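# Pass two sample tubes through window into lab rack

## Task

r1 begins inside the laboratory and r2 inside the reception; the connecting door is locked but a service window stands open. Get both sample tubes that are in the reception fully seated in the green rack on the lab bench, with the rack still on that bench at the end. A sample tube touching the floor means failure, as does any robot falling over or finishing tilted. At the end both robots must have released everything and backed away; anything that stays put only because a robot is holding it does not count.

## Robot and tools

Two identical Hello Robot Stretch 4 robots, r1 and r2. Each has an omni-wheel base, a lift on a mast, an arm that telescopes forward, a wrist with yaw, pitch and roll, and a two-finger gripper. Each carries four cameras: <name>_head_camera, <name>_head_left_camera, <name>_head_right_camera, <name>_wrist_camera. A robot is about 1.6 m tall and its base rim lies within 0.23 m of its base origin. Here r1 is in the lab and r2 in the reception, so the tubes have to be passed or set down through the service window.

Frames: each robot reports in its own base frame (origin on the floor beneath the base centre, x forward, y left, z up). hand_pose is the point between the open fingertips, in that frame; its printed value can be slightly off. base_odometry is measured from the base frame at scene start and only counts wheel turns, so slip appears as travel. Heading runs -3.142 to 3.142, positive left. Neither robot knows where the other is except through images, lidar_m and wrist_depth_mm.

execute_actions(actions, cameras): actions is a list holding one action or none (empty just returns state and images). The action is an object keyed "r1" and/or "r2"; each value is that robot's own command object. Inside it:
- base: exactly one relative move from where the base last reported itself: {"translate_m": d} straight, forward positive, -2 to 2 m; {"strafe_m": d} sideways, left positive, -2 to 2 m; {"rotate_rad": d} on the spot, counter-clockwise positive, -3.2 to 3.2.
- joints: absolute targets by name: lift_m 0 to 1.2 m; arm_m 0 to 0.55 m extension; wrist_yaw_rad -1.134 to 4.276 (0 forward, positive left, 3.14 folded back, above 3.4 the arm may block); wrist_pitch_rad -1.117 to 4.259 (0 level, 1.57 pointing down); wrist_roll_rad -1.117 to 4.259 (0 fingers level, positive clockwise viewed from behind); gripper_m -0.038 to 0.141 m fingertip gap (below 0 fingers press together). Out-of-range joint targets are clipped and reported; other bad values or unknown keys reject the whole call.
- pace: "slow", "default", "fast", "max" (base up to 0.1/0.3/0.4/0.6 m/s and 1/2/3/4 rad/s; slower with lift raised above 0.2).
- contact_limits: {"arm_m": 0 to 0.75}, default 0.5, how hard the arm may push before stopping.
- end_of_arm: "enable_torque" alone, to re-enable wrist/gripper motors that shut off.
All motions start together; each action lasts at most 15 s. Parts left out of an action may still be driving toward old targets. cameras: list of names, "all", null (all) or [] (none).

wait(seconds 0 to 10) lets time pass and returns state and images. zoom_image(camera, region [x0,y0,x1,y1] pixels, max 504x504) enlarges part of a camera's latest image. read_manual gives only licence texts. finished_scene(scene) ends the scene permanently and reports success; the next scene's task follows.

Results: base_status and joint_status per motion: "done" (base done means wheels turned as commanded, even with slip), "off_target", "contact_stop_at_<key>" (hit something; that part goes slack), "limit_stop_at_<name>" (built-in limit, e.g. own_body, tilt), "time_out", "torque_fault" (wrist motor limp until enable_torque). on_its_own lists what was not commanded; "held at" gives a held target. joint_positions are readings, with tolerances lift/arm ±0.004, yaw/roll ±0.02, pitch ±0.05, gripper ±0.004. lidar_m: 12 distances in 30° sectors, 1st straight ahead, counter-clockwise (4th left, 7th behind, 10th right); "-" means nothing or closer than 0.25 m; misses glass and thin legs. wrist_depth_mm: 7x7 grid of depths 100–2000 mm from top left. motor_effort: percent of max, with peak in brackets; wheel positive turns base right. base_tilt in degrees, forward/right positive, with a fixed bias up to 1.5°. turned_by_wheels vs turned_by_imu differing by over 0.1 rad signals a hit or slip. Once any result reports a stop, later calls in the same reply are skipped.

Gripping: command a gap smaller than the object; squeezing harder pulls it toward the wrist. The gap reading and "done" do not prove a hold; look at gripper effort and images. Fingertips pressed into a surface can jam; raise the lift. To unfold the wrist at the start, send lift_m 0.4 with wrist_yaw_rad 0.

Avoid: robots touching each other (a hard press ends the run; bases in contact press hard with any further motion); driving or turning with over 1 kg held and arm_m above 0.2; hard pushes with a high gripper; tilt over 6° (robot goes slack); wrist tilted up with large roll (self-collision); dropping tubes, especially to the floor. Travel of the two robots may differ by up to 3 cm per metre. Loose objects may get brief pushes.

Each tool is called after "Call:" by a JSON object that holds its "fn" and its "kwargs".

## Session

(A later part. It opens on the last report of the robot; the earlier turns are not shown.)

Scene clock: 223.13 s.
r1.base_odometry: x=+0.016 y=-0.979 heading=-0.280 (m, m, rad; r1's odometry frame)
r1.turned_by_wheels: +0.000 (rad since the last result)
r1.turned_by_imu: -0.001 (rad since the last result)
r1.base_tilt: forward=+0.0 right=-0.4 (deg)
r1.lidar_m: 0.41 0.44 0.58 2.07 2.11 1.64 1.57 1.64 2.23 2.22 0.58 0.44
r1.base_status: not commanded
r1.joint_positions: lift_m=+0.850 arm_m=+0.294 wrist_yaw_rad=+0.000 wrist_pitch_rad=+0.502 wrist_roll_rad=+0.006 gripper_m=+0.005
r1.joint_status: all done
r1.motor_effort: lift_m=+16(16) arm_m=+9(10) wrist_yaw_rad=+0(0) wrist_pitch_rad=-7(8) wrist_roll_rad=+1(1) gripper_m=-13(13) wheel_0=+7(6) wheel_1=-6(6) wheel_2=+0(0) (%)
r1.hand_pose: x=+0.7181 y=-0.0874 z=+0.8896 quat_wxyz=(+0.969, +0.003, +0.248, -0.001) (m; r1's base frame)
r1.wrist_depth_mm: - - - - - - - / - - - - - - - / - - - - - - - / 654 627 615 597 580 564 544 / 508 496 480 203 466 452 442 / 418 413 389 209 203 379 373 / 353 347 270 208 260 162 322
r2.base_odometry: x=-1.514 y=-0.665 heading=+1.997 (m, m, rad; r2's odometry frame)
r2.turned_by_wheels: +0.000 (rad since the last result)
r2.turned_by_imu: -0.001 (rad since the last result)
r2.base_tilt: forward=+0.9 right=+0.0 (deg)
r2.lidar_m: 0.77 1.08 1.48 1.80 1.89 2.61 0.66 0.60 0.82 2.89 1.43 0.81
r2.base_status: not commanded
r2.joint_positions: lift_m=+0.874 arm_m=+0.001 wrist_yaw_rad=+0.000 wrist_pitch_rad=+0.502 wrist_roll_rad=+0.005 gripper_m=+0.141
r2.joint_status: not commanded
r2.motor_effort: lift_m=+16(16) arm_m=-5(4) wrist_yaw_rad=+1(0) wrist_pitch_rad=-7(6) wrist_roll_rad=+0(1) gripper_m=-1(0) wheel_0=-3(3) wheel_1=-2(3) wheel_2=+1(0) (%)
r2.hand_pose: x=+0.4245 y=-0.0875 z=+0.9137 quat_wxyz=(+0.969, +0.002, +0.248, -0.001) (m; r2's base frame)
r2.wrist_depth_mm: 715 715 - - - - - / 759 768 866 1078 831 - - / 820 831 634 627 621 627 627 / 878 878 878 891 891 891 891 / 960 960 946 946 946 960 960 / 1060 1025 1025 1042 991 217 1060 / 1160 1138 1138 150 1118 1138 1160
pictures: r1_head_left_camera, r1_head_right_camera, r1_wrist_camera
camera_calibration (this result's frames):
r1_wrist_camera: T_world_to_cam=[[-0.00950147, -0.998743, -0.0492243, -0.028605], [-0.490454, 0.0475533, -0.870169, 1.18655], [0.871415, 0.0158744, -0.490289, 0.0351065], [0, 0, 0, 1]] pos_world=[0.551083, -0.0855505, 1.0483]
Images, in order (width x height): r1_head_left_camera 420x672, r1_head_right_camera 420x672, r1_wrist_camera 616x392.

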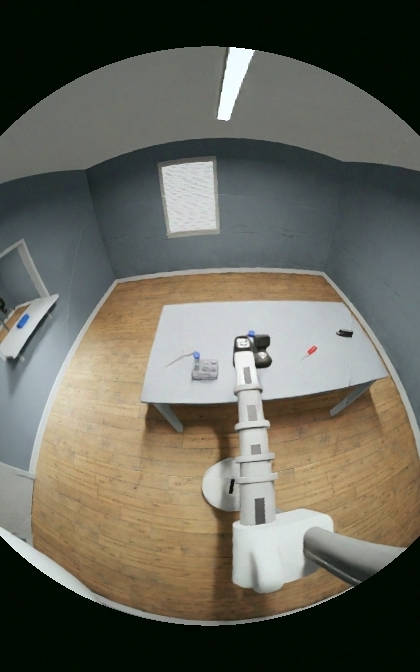

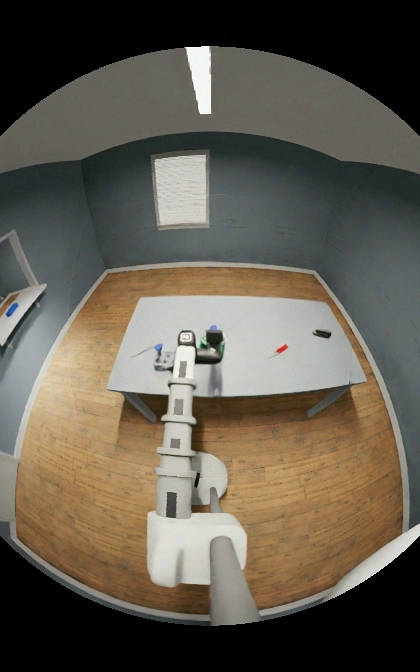

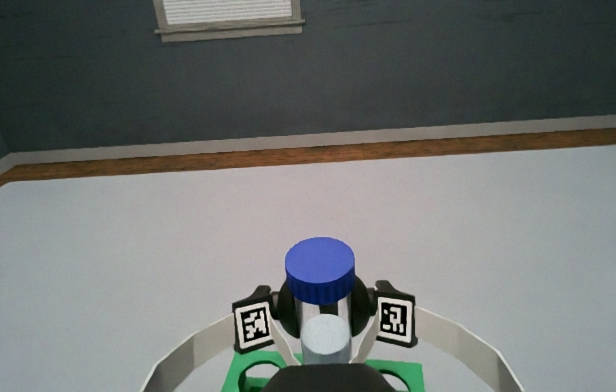

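Call:
{"fn": "execute_actions", "kwargs": {"actions": [{"r1":{"joints":{"lift_m":0.825},"pace":"slow"}}], "cameras": ["r1_wrist_camera"]}}

Call:
{"fn": "execute_actions", "kwargs": {"actions": [{"r1":{"joints":{"lift_m":0.808},"pace":"slow"}}], "cameras": ["r1_wrist_camera"]}}

Scene clock: 228.40 s.
r1.base_odometry: x=+0.016 y=-0.979 heading=-0.280 (m, m, rad; r1's odometry frame)
r1.turned_by_wheels: +0.000 (rad since the last result)
r1.turned_by_imu: -0.001 (rad since the last result)
r1.base_tilt: forward=-0.1 right=-0.4 (deg)
r1.lidar_m: 0.41 0.42 0.61 2.07 2.13 1.63 1.54 1.65 2.23 2.22 0.60 0.46
r1.base_status: not commanded
r1.joint_positions: lift_m=+0.825 arm_m=+0.294 wrist_yaw_rad=+0.000 wrist_pitch_rad=+0.502 wrist_roll_rad=+0.006 gripper_m=+0.005
r1.joint_status: all done
r1.motor_effort: lift_m=+16(18) arm_m=+9(9) wrist_yaw_rad=+0(0) wrist_pitch_rad=-7(7) wrist_roll_rad=+1(2) gripper_m=-12(13) wheel_0=+7(6) wheel_1=-6(6) wheel_2=+0(0) (%)
r1.hand_pose: x=+0.7181 y=-0.0874 z=+0.8646 quat_wxyz=(+0.969, +0.003, +0.248, -0.001) (m; r1's base frame)
r1.wrist_depth_mm: - - - - - - - / - - - - - - - / - - - - - 676 654 / 591 580 559 539 530 508 500 / 466 452 442 204 421 410 404 / 382 375 359 208 203 347 340 / 324 319 227 208 238 282 294
r2.base_odometry: x=-1.514 y=-0.665 heading=+1.997 (m, m, rad; r2's odometry frame)
r2.turned_by_wheels: +0.000 (rad since the last result)
r2.turned_by_imu: -0.001 (rad since the last result)
r2.base_tilt: forward=+0.9 right=-0.2 (deg)
r2.lidar_m: 0.79 1.08 1.47 1.81 1.88 2.60 0.65 0.62 0.84 2.89 1.49 0.84
r2.base_status: not commanded
r2.joint_positions: lift_m=+0.874 arm_m=+0.001 wrist_yaw_rad=+0.000 wrist_pitch_rad=+0.502 wrist_roll_rad=+0.005 gripper_m=+0.141
r2.joint_status: not commanded
r2.motor_effort: lift_m=+16(16) arm_m=-4(4) wrist_yaw_rad=+0(0) wrist_pitch_rad=-4(4) wrist_roll_rad=+0(1) gripper_m=-1(0) wheel_0=-3(3) wheel_1=-3(3) wheel_2=+1(1) (%)
r2.hand_pose: x=+0.4245 y=-0.0875 z=+0.9137 quat_wxyz=(+0.969, +0.002, +0.248, -0.001) (m; r2's base frame)
r2.wrist_depth_mm: 732 715 - - - - - / 768 759 854 1098 842 - - / 820 831 621 627 621 627 634 / 866 866 878 878 878 891 878 / 960 946 960 960 960 946 960 / 1060 1008 1025 1042 991 217 1060 / 1160 1138 1138 150 1118 1118 1138
pictures: r1_wrist_camera
camera_calibration (this result's frames):
r1_wrist_camera: T_world_to_cam=[[-0.0094989, -0.998743, -0.0492241, -0.0298367], [-0.490454, 0.0475518, -0.870169, 1.1648], [0.871415, 0.0158765, -0.490289, 0.0228507], [0, 0, 0, 1]] pos_world=[0.551084, -0.0855503, 1.02331]
Images, in order (width x height): r1_wrist_camera 616x392.

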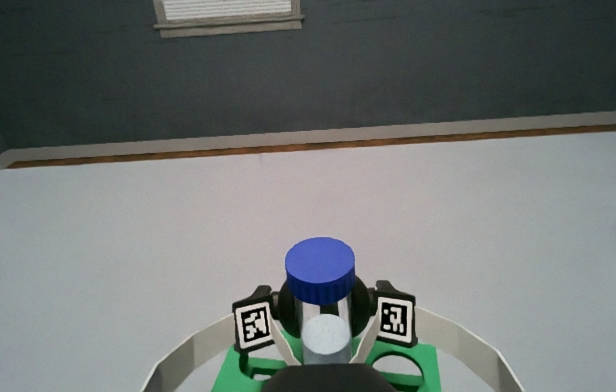

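Scene clock: 229.27 s.
r1.base_odometry: x=+0.016 y=-0.979 heading=-0.280 (m, m, rad; r1's odometry frame)
r1.turned_by_wheels: +0.000 (rad since the last result)
r1.turned_by_imu: +0.000 (rad since the last result)
r1.base_tilt: forward=-0.3 right=-0.4 (deg)
r1.lidar_m: 0.40 0.43 0.63 2.08 2.13 1.64 1.55 1.63 2.24 2.22 0.61 0.42
r1.base_status: not commanded
r1.joint_positions: lift_m=+0.808 arm_m=+0.294 wrist_yaw_rad=+0.000 wrist_pitch_rad=+0.502 wrist_roll_rad=+0.006 gripper_m=+0.005
r1.joint_status: all done
r1.motor_effort: lift_m=+16(15) arm_m=+9(10) wrist_yaw_rad=+1(0) wrist_pitch_rad=-7(7) wrist_roll_rad=+0(0) gripper_m=-12(13) wheel_0=+6(6) wheel_1=-6(6) wheel_2=+0(0) (%)
r1.hand_pose: x=+0.7181 y=-0.0874 z=+0.8476 quat_wxyz=(+0.969, +0.003, +0.248, -0.001) (m; r1's base frame)
r1.wrist_depth_mm: - - - - - - - / - - - - - - - / - - - - 661 634 615 / 564 539 517 508 492 480 469 / 436 427 415 204 392 387 379 / 357 351 334 209 203 324 317 / 303 296 213 208 209 200 273
r2.base_odometry: x=-1.514 y=-0.665 heading=+1.997 (m, m, rad; r2's odometry frame)
r2.turned_by_wheels: +0.000 (rad since the last result)
r2.turned_by_imu: +0.000 (rad since the last result)
r2.base_tilt: forward=+0.9 right=-0.1 (deg)
r2.lidar_m: 0.79 1.07 1.50 1.82 1.89 2.59 0.68 0.62 0.85 2.89 1.44 0.84
r2.base_status: not commanded
r2.joint_positions: lift_m=+0.874 arm_m=+0.001 wrist_yaw_rad=+0.000 wrist_pitch_rad=+0.502 wrist_roll_rad=+0.005 gripper_m=+0.141
r2.joint_status: not commanded
r2.motor_effort: lift_m=+16(16) arm_m=-4(4) wrist_yaw_rad=+0(1) wrist_pitch_rad=-4(6) wrist_roll_rad=-1(2) gripper_m=-1(2) wheel_0=-3(3) wheel_1=-2(2) wheel_2=+1(1) (%)
r2.hand_pose: x=+0.4245 y=-0.0875 z=+0.9137 quat_wxyz=(+0.969, +0.002, +0.248, -0.001) (m; r2's base frame)
r2.wrist_depth_mm: 715 715 - - - - - / 759 759 866 1078 842 - - / 809 820 627 621 621 634 640 / 878 878 878 878 891 891 878 / 960 960 960 960 946 960 960 / 1042 1008 1008 1025 1025 218 1060 / 1160 1138 1160 150 1138 1138 1138
pictures: r1_wrist_camera
camera_calibration (this result's frames):
r1_wrist_camera: T_world_to_cam=[[-0.00949909, -0.998743, -0.0492242, -0.0306736], [-0.490454, 0.047552, -0.870169, 1.15], [0.871415, 0.0158764, -0.490289, 0.0145133], [0, 0, 0, 1]] pos_world=[0.551085, -0.0855503, 1.0063]
Images, in order (width x height): r1_wrist_camera 616x392.

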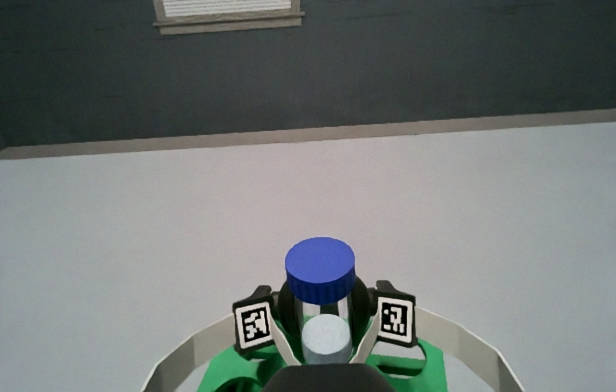

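Inserted smoothly. Release and retreat.

Call:
{"fn": "execute_actions", "kwargs": {"actions": [{"r1":{"joints":{"gripper_m":0.06},"pace":"slow"}}], "cameras": []}}

Call:
{"fn": "execute_actions", "kwargs": {"actions": [{"r1":{"joints":{"arm_m":0.03},"pace":"slow"}}], "cameras": []}}

Call:
{"fn": "execute_actions", "kwargs": {"actions": [{"r1":{"base":{"strafe_m":0.265}}}], "cameras": ["r1_wrist_camera","r1_head_camera"]}}

Scene clock: 234.33 s.
r1.base_odometry: x=+0.016 y=-0.979 heading=-0.280 (m, m, rad; r1's odometry frame)
r1.turned_by_wheels: +0.000 (rad since the last result)
r1.turned_by_imu: -0.001 (rad since the last result)
r1.base_tilt: forward=+0.0 right=-0.4 (deg)
r1.lidar_m: 0.38 0.43 0.60 2.07 2.15 1.63 1.55 1.63 2.23 2.22 0.61 0.44
r1.base_status: not commanded
r1.joint_positions: lift_m=+0.808 arm_m=+0.294 wrist_yaw_rad=+0.000 wrist_pitch_rad=+0.502 wrist_roll_rad=+0.006 gripper_m=+0.060
r1.joint_status: all done
r1.motor_effort: lift_m=+17(17) arm_m=+9(9) wrist_yaw_rad=+0(0) wrist_pitch_rad=-7(7) wrist_roll_rad=+1(1) gripper_m=-1(11) wheel_0=+6(6) wheel_1=-6(6) wheel_2=+0(0) (%)
r1.hand_pose: x=+0.7181 y=-0.0874 z=+0.8476 quat_wxyz=(+0.969, +0.003, +0.248, -0.001) (m; r1's base frame)
r1.wrist_depth_mm: - - - - - - - / - - - - - - - / - - - - 654 634 615 / 559 539 525 512 496 477 469 / 439 427 413 377 394 387 377 / 355 349 224 235 202 322 319 / 304 296 216 161 208 264 276
r2.base_odometry: x=-1.514 y=-0.665 heading=+1.997 (m, m, rad; r2's odometry frame)
r2.turned_by_wheels: +0.000 (rad since the last result)
r2.turned_by_imu: -0.001 (rad since the last result)
r2.base_tilt: forward=+0.9 right=-0.1 (deg)
r2.lidar_m: 0.79 1.06 1.49 1.81 1.92 2.61 0.69 0.61 0.83 2.88 1.49 0.81
r2.base_status: not commanded
r2.joint_positions: lift_m=+0.874 arm_m=+0.001 wrist_yaw_rad=+0.000 wrist_pitch_rad=+0.502 wrist_roll_rad=+0.005 gripper_m=+0.141
r2.joint_status: not commanded
r2.motor_effort: lift_m=+16(16) arm_m=-5(4) wrist_yaw_rad=+0(0) wrist_pitch_rad=-5(5) wrist_roll_rad=+1(1) gripper_m=+4(0) wheel_0=-3(3) wheel_1=-3(3) wheel_2=+1(1) (%)
r2.hand_pose: x=+0.4245 y=-0.0875 z=+0.9137 quat_wxyz=(+0.969, +0.002, +0.248, -0.001) (m; r2's base frame)
r2.wrist_depth_mm: 723 715 - - - - - / 759 768 866 1078 842 - - / 809 820 621 621 627 627 634 / 866 891 878 891 904 891 878 / 960 960 960 946 946 946 960 / 1042 1008 1025 1042 1008 217 1042 / 1138 1138 1138 149 1118 1118 1138
pictures: none
No camera images: the call's "cameras" was empty. Leave "cameras" out to get every camera's image.

Scene clock: 238.27 s.
r1.base_odometry: x=+0.016 y=-0.979 heading=-0.280 (m, m, rad; r1's odometry frame)
r1.turned_by_wheels: +0.000 (rad since the last result)
r1.turned_by_imu: -0.001 (rad since the last result)
r1.base_tilt: forward=-0.2 right=-0.4 (deg)
r1.lidar_m: 0.39 0.43 0.59 2.08 2.14 1.65 1.57 1.63 2.23 2.21 0.62 0.45
r1.base_status: not commanded
r1.joint_positions: lift_m=+0.808 arm_m=+0.032 wrist_yaw_rad=+0.000 wrist_pitch_rad=+0.502 wrist_roll_rad=+0.006 gripper_m=+0.060
r1.joint_status: all done
r1.motor_effort: lift_m=+16(16) arm_m=-10(8) wrist_yaw_rad=+1(0) wrist_pitch_rad=-8(8) wrist_roll_rad=+0(1) gripper_m=-4(3) wheel_0=+6(6) wheel_1=-6(6) wheel_2=+0(0) (%)
r1.hand_pose: x=+0.4556 y=-0.0874 z=+0.8476 quat_wxyz=(+0.969, +0.003, +0.248, -0.001) (m; r1's base frame)
r1.wrist_depth_mm: - - - - - - - / - - - - - - - / 842 750 723 661 661 647 621 / 521 544 521 439 469 484 469 / 366 373 415 410 394 389 379 / 347 347 224 336 202 325 319 / 303 297 279 161 276 266 276
r2.base_odometry: x=-1.514 y=-0.665 heading=+1.997 (m, m, rad; r2's odometry frame)
r2.turned_by_wheels: +0.000 (rad since the last result)
r2.turned_by_imu: -0.001 (rad since the last result)
r2.base_tilt: forward=+0.7 right=-0.2 (deg)
r2.lidar_m: 0.78 1.07 1.48 1.80 1.88 2.60 0.68 0.62 0.84 2.88 1.47 0.84
r2.base_status: not commanded
r2.joint_positions: lift_m=+0.874 arm_m=+0.001 wrist_yaw_rad=+0.000 wrist_pitch_rad=+0.502 wrist_roll_rad=+0.005 gripper_m=+0.141
r2.joint_status: not commanded
r2.motor_effort: lift_m=+16(16) arm_m=-4(4) wrist_yaw_rad=+1(0) wrist_pitch_rad=-6(5) wrist_roll_rad=+2(0) gripper_m=+1(4) wheel_0=-3(3) wheel_1=-3(3) wheel_2=+1(1) (%)
r2.hand_pose: x=+0.4245 y=-0.0875 z=+0.9137 quat_wxyz=(+0.969, +0.002, +0.248, -0.001) (m; r2's base frame)
r2.wrist_depth_mm: 723 715 - - - - - / 759 768 866 1098 842 - - / 820 809 627 621 627 634 640 / 878 878 878 891 891 878 878 / 960 960 960 960 960 960 976 / 1042 1008 1008 1060 1008 217 1060 / 1160 1138 1138 149 1138 1138 1160
pictures: none
No camera images: the call's "cameras" was empty. Leave "cameras" out to get every camera's image.

Scene clock: 240.47 s.
r1.base_odometry: x=+0.089 y=-0.724 heading=-0.280 (m, m, rad; r1's odometry frame)
r1.turned_by_wheels: +0.000 (rad since the last result)
r1.turned_by_imu: +0.000 (rad since the last result)
r1.base_tilt: forward=-0.1 right=-0.2 (deg)
r1.lidar_m: 0.40 0.41 1.71 1.80 1.85 1.65 1.58 1.64 2.26 2.48 0.60 0.44
r1.base_status: done
r1.joint_positions: lift_m=+0.808 arm_m=+0.032 wrist_yaw_rad=+0.000 wrist_pitch_rad=+0.502 wrist_roll_rad=+0.006 gripper_m=+0.060
r1.joint_status: not commanded
r1.motor_effort: lift_m=+17(17) arm_m=-10(10) wrist_yaw_rad=+1(0) wrist_pitch_rad=-8(7) wrist_roll_rad=+0(1) gripper_m=-3(1) wheel_0=-3(11) wheel_1=+5(15) wheel_2=+0(1) (%)
r1.hand_pose: x=+0.4555 y=-0.0874 z=+0.8475 quat_wxyz=(+0.969, +0.003, +0.248, -0.001) (m; r1's base frame)
r1.wrist_depth_mm: - - - - - - - / - - - - - - - / - - 715 683 668 647 580 / - 549 525 477 492 452 421 / 1708 430 418 366 340 389 384 / 357 351 224 336 202 324 322 / 304 300 279 161 277 266 277
r2.base_odometry: x=-1.514 y=-0.665 heading=+1.997 (m, m, rad; r2's odometry frame)
r2.turned_by_wheels: +0.000 (rad since the last result)
r2.turned_by_imu: -0.001 (rad since the last result)
r2.base_tilt: forward=+0.9 right=-0.2 (deg)
r2.lidar_m: 0.78 1.07 1.48 1.79 1.89 2.61 0.70 0.61 0.87 2.90 1.47 0.81
r2.base_status: not commanded
r2.joint_positions: lift_m=+0.874 arm_m=+0.001 wrist_yaw_rad=+0.000 wrist_pitch_rad=+0.502 wrist_roll_rad=+0.005 gripper_m=+0.141
r2.joint_status: not commanded
r2.motor_effort: lift_m=+16(16) arm_m=-5(4) wrist_yaw_rad=+0(0) wrist_pitch_rad=-5(6) wrist_roll_rad=-1(1) gripper_m=+1(1) wheel_0=-3(3) wheel_1=-3(3) wheel_2=+1(1) (%)
r2.hand_pose: x=+0.4245 y=-0.0875 z=+0.9137 quat_wxyz=(+0.969, +0.002, +0.248, -0.001) (m; r2's base frame)
r2.wrist_depth_mm: 715 723 - - - - - / 759 759 878 1078 831 - - / 809 820 627 621 627 627 647 / 891 878 891 891 878 891 878 / 946 960 960 960 946 960 960 / 1060 991 1042 1042 1008 217 1042 / 1138 1138 1160 150 1138 1138 1160
pictures: r1_head_camera, r1_wrist_camera
camera_calibration (this result's frames):
r1_wrist_camera: T_world_to_cam=[[-0.00973462, -0.99874, -0.0492222, -0.0331245], [-0.490628, 0.0476626, -0.870065, 1.02111], [0.871315, 0.01568, -0.490474, 0.243504], [0, 0, 0, 1]] pos_world=[0.288495, -0.0855697, 1.00624]
Images, in order (width x height): r1_head_camera 420x560, r1_wrist_camera 616x392.

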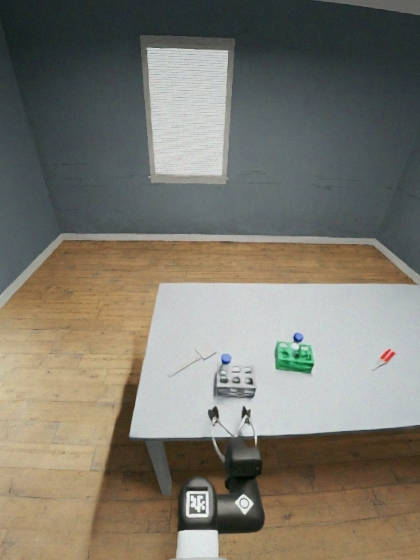

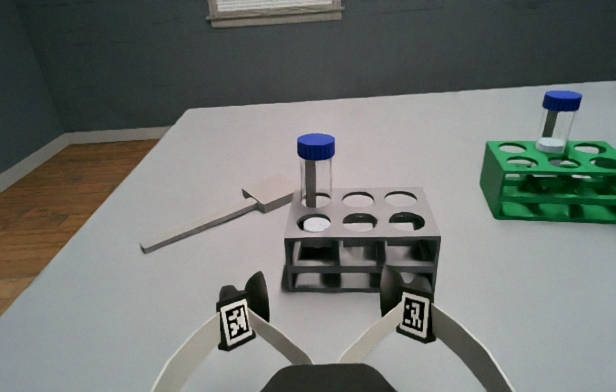

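Call:
{"fn": "execute_actions", "kwargs": {"actions": [{"r1":{"joints":{"arm_m":0.197},"base":{"strafe_m":0.006},"pace":"slow"}}], "cameras": ["r1_wrist_camera"]}}

Scene clock: 246.93 s.
r1.base_odometry: x=+0.090 y=-0.719 heading=-0.280 (m, m, rad; r1's odometry frame)
r1.turned_by_wheels: +0.000 (rad since the last result)
r1.turned_by_imu: -0.001 (rad since the last result)
r1.base_tilt: forward=+0.0 right=-0.6 (deg)
r1.lidar_m: 0.41 0.41 1.71 1.81 1.83 1.65 1.56 1.65 2.26 2.50 0.60 0.42
r1.base_status: done
r1.joint_positions: lift_m=+0.808 arm_m=+0.195 wrist_yaw_rad=+0.000 wrist_pitch_rad=+0.502 wrist_roll_rad=+0.006 gripper_m=+0.060
r1.joint_status: all done
r1.motor_effort: lift_m=+17(17) arm_m=+10(10) wrist_yaw_rad=+1(1) wrist_pitch_rad=-7(7) wrist_roll_rad=+1(0) gripper_m=-2(2) wheel_0=-4(8) wheel_1=+8(8) wheel_2=+0(0) (%)
r1.hand_pose: x=+0.6190 y=-0.0874 z=+0.8475 quat_wxyz=(+0.969, +0.003, +0.248, -0.001) (m; r1's base frame)
r1.wrist_depth_mm: - - - - - - - / - - - - - - - / - - 715 683 661 627 609 / - 544 525 508 496 480 469 / 1808 424 415 355 394 387 355 / 359 347 224 314 202 312 309 / 303 294 276 161 213 203 274
r2.base_odometry: x=-1.514 y=-0.665 heading=+1.997 (m, m, rad; r2's odometry frame)
r2.turned_by_wheels: +0.000 (rad since the last result)
r2.turned_by_imu: -0.002 (rad since the last result)
r2.base_tilt: forward=+0.8 right=-0.1 (deg)
r2.lidar_m: 0.78 1.04 1.49 1.81 1.89 2.58 0.65 0.59 0.84 2.90 1.45 0.85
r2.base_status: not commanded
r2.joint_positions: lift_m=+0.874 arm_m=+0.001 wrist_yaw_rad=+0.000 wrist_pitch_rad=+0.502 wrist_roll_rad=+0.005 gripper_m=+0.141
r2.joint_status: not commanded
r2.motor_effort: lift_m=+16(16) arm_m=-4(4) wrist_yaw_rad=+1(0) wrist_pitch_rad=-6(5) wrist_roll_rad=-1(0) gripper_m=+0(0) wheel_0=-3(3) wheel_1=-3(3) wheel_2=+1(1) (%)
r2.hand_pose: x=+0.4245 y=-0.0875 z=+0.9137 quat_wxyz=(+0.969, +0.002, +0.248, -0.001) (m; r2's base frame)
r2.wrist_depth_mm: 715 715 - - - - - / 759 768 866 1060 831 - - / 820 820 621 621 627 627 640 / 891 891 878 891 878 878 878 / 960 960 960 960 946 946 946 / 1042 1008 1025 1042 1025 217 1060 / 1138 1138 1138 150 1138 1160 1138
pictures: r1_wrist_camera
camera_calibration (this result's frames):
r1_wrist_camera: T_world_to_cam=[[-0.0097346, -0.99874, -0.0492221, -0.0315331], [-0.490628, 0.0476625, -0.870065, 1.10132], [0.871315, 0.01568, -0.490474, 0.101058], [0, 0, 0, 1]] pos_world=[0.451978, -0.0855697, 1.00624]
Images, in order (width x height): r1_wrist_camera 616x392.

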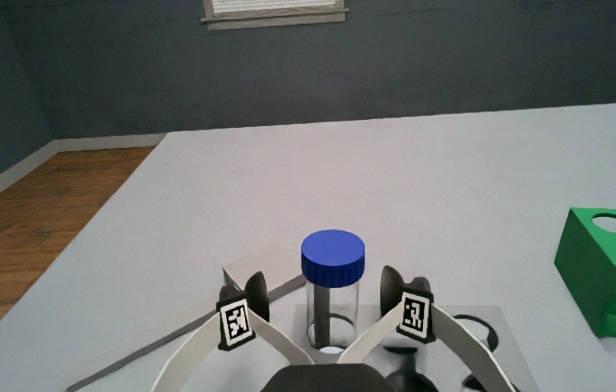

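Call:
{"fn": "execute_actions", "kwargs": {"actions": [{"r1":{"joints":{"arm_m":0.209},"pace":"slow"}}], "cameras": []}}

Call:
{"fn": "execute_actions", "kwargs": {"actions": [{"r1":{"joints":{"gripper_m":0.005},"pace":"slow"}}], "cameras": ["r1_wrist_camera"]}}

Call:
{"fn": "execute_actions", "kwargs": {"actions": [{"r1":{"joints":{"lift_m":0.89},"pace":"slow"}}], "cameras": ["r1_wrist_camera"]}}

Scene clock: 250.80 s.
r1.base_odometry: x=+0.090 y=-0.719 heading=-0.280 (m, m, rad; r1's odometry frame)
r1.turned_by_wheels: +0.000 (rad since the last result)
r1.turned_by_imu: -0.001 (rad since the last result)
r1.base_tilt: forward=-0.2 right=-0.4 (deg)
r1.lidar_m: 0.41 0.41 1.67 1.80 1.82 1.66 1.56 1.65 2.27 2.51 0.60 0.44
r1.base_status: not commanded
r1.joint_positions: lift_m=+0.808 arm_m=+0.207 wrist_yaw_rad=+0.000 wrist_pitch_rad=+0.502 wrist_roll_rad=+0.006 gripper_m=+0.060
r1.joint_status: all done
r1.motor_effort: lift_m=+17(17) arm_m=+10(9) wrist_yaw_rad=+1(2) wrist_pitch_rad=-7(7) wrist_roll_rad=+3(1) gripper_m=-4(1) wheel_0=-4(4) wheel_1=+9(9) wheel_2=+0(0) (%)
r1.hand_pose: x=+0.6310 y=-0.0874 z=+0.8475 quat_wxyz=(+0.969, +0.003, +0.248, -0.001) (m; r1's base frame)
r1.wrist_depth_mm: - - - - - - - / - - - - - - - / - - 715 691 654 640 615 / - 549 525 508 496 477 466 / 1808 427 415 384 392 387 364 / 355 349 224 245 196 322 314 / 303 289 277 161 208 200 273
r2.base_odometry: x=-1.514 y=-0.665 heading=+1.997 (m, m, rad; r2's odometry frame)
r2.turned_by_wheels: +0.000 (rad since the last result)
r2.turned_by_imu: -0.001 (rad since the last result)
r2.base_tilt: forward=+0.8 right=-0.1 (deg)
r2.lidar_m: 0.76 1.08 1.47 1.80 1.89 2.59 0.66 0.62 0.86 2.90 1.44 0.83
r2.base_status: not commanded
r2.joint_positions: lift_m=+0.874 arm_m=+0.001 wrist_yaw_rad=+0.000 wrist_pitch_rad=+0.502 wrist_roll_rad=+0.005 gripper_m=+0.141
r2.joint_status: not commanded
r2.motor_effort: lift_m=+16(16) arm_m=-4(4) wrist_yaw_rad=+0(0) wrist_pitch_rad=-5(6) wrist_roll_rad=+0(1) gripper_m=+0(2) wheel_0=-3(3) wheel_1=-3(3) wheel_2=+1(1) (%)
r2.hand_pose: x=+0.4245 y=-0.0875 z=+0.9137 quat_wxyz=(+0.969, +0.002, +0.248, -0.001) (m; r2's base frame)
r2.wrist_depth_mm: 715 715 - - - - - / 759 759 866 1078 831 - - / 820 820 627 621 621 627 640 / 878 878 904 878 891 891 891 / 960 960 960 960 960 960 976 / 1042 1025 1025 1060 1008 217 1042 / 1138 1118 1160 150 1138 1138 1138
pictures: none
No camera images: the call's "cameras" was empty. Leave "cameras" out to get every camera's image.

Scene clock: 253.03 s.
r1.base_odometry: x=+0.090 y=-0.719 heading=-0.280 (m, m, rad; r1's odometry frame)
r1.turned_by_wheels: +0.000 (rad since the last result)
r1.turned_by_imu: -0.001 (rad since the last result)
r1.base_tilt: forward=-0.3 right=-0.4 (deg)
r1.lidar_m: 0.41 0.43 1.70 1.80 1.84 1.65 1.56 1.65 2.24 2.49 0.61 0.42
r1.base_status: not commanded
r1.joint_positions: lift_m=+0.808 arm_m=+0.207 wrist_yaw_rad=+0.000 wrist_pitch_rad=+0.502 wrist_roll_rad=+0.006 gripper_m=+0.005
r1.joint_status: all done
r1.motor_effort: lift_m=+17(17) arm_m=+10(10) wrist_yaw_rad=+1(1) wrist_pitch_rad=-7(8) wrist_roll_rad=-1(1) gripper_m=-13(11) wheel_0=-4(4) wheel_1=+9(8) wheel_2=+0(0) (%)
r1.hand_pose: x=+0.6310 y=-0.0874 z=+0.8475 quat_wxyz=(+0.969, +0.003, +0.248, -0.001) (m; r1's base frame)
r1.wrist_depth_mm: - - - - - - - / - - - - - - - / - - 723 683 661 640 609 / - 544 525 508 496 477 469 / 1808 424 415 384 397 389 366 / 357 347 330 196 203 325 314 / 303 290 276 229 210 198 274
r2.base_odometry: x=-1.514 y=-0.665 heading=+1.997 (m, m, rad; r2's odometry frame)
r2.turned_by_wheels: +0.000 (rad since the last result)
r2.turned_by_imu: -0.001 (rad since the last result)
r2.base_tilt: forward=+0.7 right=-0.1 (deg)
r2.lidar_m: 0.78 1.06 1.49 1.81 1.89 2.60 0.71 0.62 0.84 2.88 1.45 0.83
r2.base_status: not commanded
r2.joint_positions: lift_m=+0.874 arm_m=+0.001 wrist_yaw_rad=+0.000 wrist_pitch_rad=+0.502 wrist_roll_rad=+0.005 gripper_m=+0.141
r2.joint_status: not commanded
r2.motor_effort: lift_m=+16(16) arm_m=-4(4) wrist_yaw_rad=+0(0) wrist_pitch_rad=-6(5) wrist_roll_rad=+0(1) gripper_m=+1(1) wheel_0=-3(3) wheel_1=-3(3) wheel_2=+1(1) (%)
r2.hand_pose: x=+0.4245 y=-0.0875 z=+0.9137 quat_wxyz=(+0.969, +0.002, +0.248, -0.001) (m; r2's base frame)
r2.wrist_depth_mm: 715 715 - - - - - / 759 768 854 1078 820 - - / 820 820 627 627 627 627 634 / 891 878 878 891 891 891 878 / 960 946 960 960 960 960 976 / 1060 1042 1042 1042 1008 217 1042 / 1182 1138 1138 150 1138 1138 1160
pictures: r1_wrist_camera
camera_calibration (this result's frames):
r1_wrist_camera: T_world_to_cam=[[-0.00973437, -0.99874, -0.0492222, -0.0314162], [-0.490628, 0.0476625, -0.870065, 1.10721], [0.871315, 0.0156802, -0.490474, 0.0905975], [0, 0, 0, 1]] pos_world=[0.463984, -0.0855697, 1.00624]
Images, in order (width x height): r1_wrist_camera 616x392.

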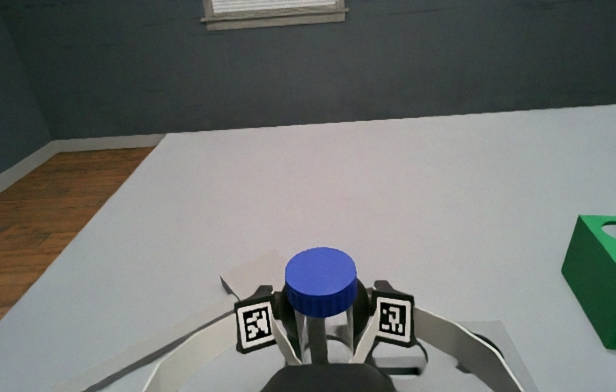

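Scene clock: 254.60 s.
r1.base_odometry: x=+0.090 y=-0.719 heading=-0.280 (m, m, rad; r1's odometry frame)
r1.turned_by_wheels: +0.000 (rad since the last result)
r1.turned_by_imu: +0.000 (rad since the last result)
r1.base_tilt: forward=+0.0 right=-0.4 (deg)
r1.lidar_m: 0.39 0.44 1.70 1.81 1.84 1.66 1.55 1.63 2.24 2.51 0.60 0.44
r1.base_status: not commanded
r1.joint_positions: lift_m=+0.890 arm_m=+0.207 wrist_yaw_rad=+0.000 wrist_pitch_rad=+0.502 wrist_roll_rad=+0.006 gripper_m=+0.005
r1.joint_status: all done
r1.motor_effort: lift_m=+22(21) arm_m=+10(10) wrist_yaw_rad=+1(2) wrist_pitch_rad=-8(7) wrist_roll_rad=+1(1) gripper_m=-12(12) wheel_0=-4(4) wheel_1=+8(8) wheel_2=+0(0) (%)
r1.hand_pose: x=+0.6310 y=-0.0874 z=+0.9291 quat_wxyz=(+0.969, +0.003, +0.248, -0.001) (m; r1's base frame)
r1.wrist_depth_mm: - - - - - - - / - - - - - - - / - - - - - - - / - - 707 676 661 640 621 / 1983 591 554 539 525 521 508 / 1576 466 455 196 203 430 392 / 1308 397 364 237 364 351 349
r2.base_odometry: x=-1.514 y=-0.665 heading=+1.997 (m, m, rad; r2's odometry frame)
r2.turned_by_wheels: +0.000 (rad since the last result)
r2.turned_by_imu: +0.000 (rad since the last result)
r2.base_tilt: forward=+0.8 right=+0.0 (deg)
r2.lidar_m: 0.78 1.07 1.49 1.79 1.87 2.60 0.71 0.60 0.86 2.88 1.47 0.83
r2.base_status: not commanded
r2.joint_positions: lift_m=+0.874 arm_m=+0.001 wrist_yaw_rad=+0.000 wrist_pitch_rad=+0.502 wrist_roll_rad=+0.005 gripper_m=+0.141
r2.joint_status: not commanded
r2.motor_effort: lift_m=+16(16) arm_m=-5(4) wrist_yaw_rad=+1(0) wrist_pitch_rad=-4(6) wrist_roll_rad=-2(0) gripper_m=+0(0) wheel_0=-3(3) wheel_1=-2(3) wheel_2=+1(1) (%)
r2.hand_pose: x=+0.4245 y=-0.0875 z=+0.9137 quat_wxyz=(+0.969, +0.002, +0.248, -0.001) (m; r2's base frame)
r2.wrist_depth_mm: 715 715 - - - - - / 759 768 866 1118 842 - - / 820 809 634 621 627 634 640 / 878 878 878 891 891 891 878 / 976 960 946 960 960 946 960 / 1060 1008 1025 1042 1025 218 1042 / 1182 1138 1160 150 1138 1138 1160
pictures: r1_wrist_camera
camera_calibration (this result's frames):
r1_wrist_camera: T_world_to_cam=[[-0.00973433, -0.99874, -0.0492222, -0.027399], [-0.490628, 0.0476625, -0.870065, 1.17822], [0.871315, 0.0156803, -0.490474, 0.130623], [0, 0, 0, 1]] pos_world=[0.463988, -0.0855697, 1.08785]
Images, in order (width x height): r1_wrist_camera 616x392.

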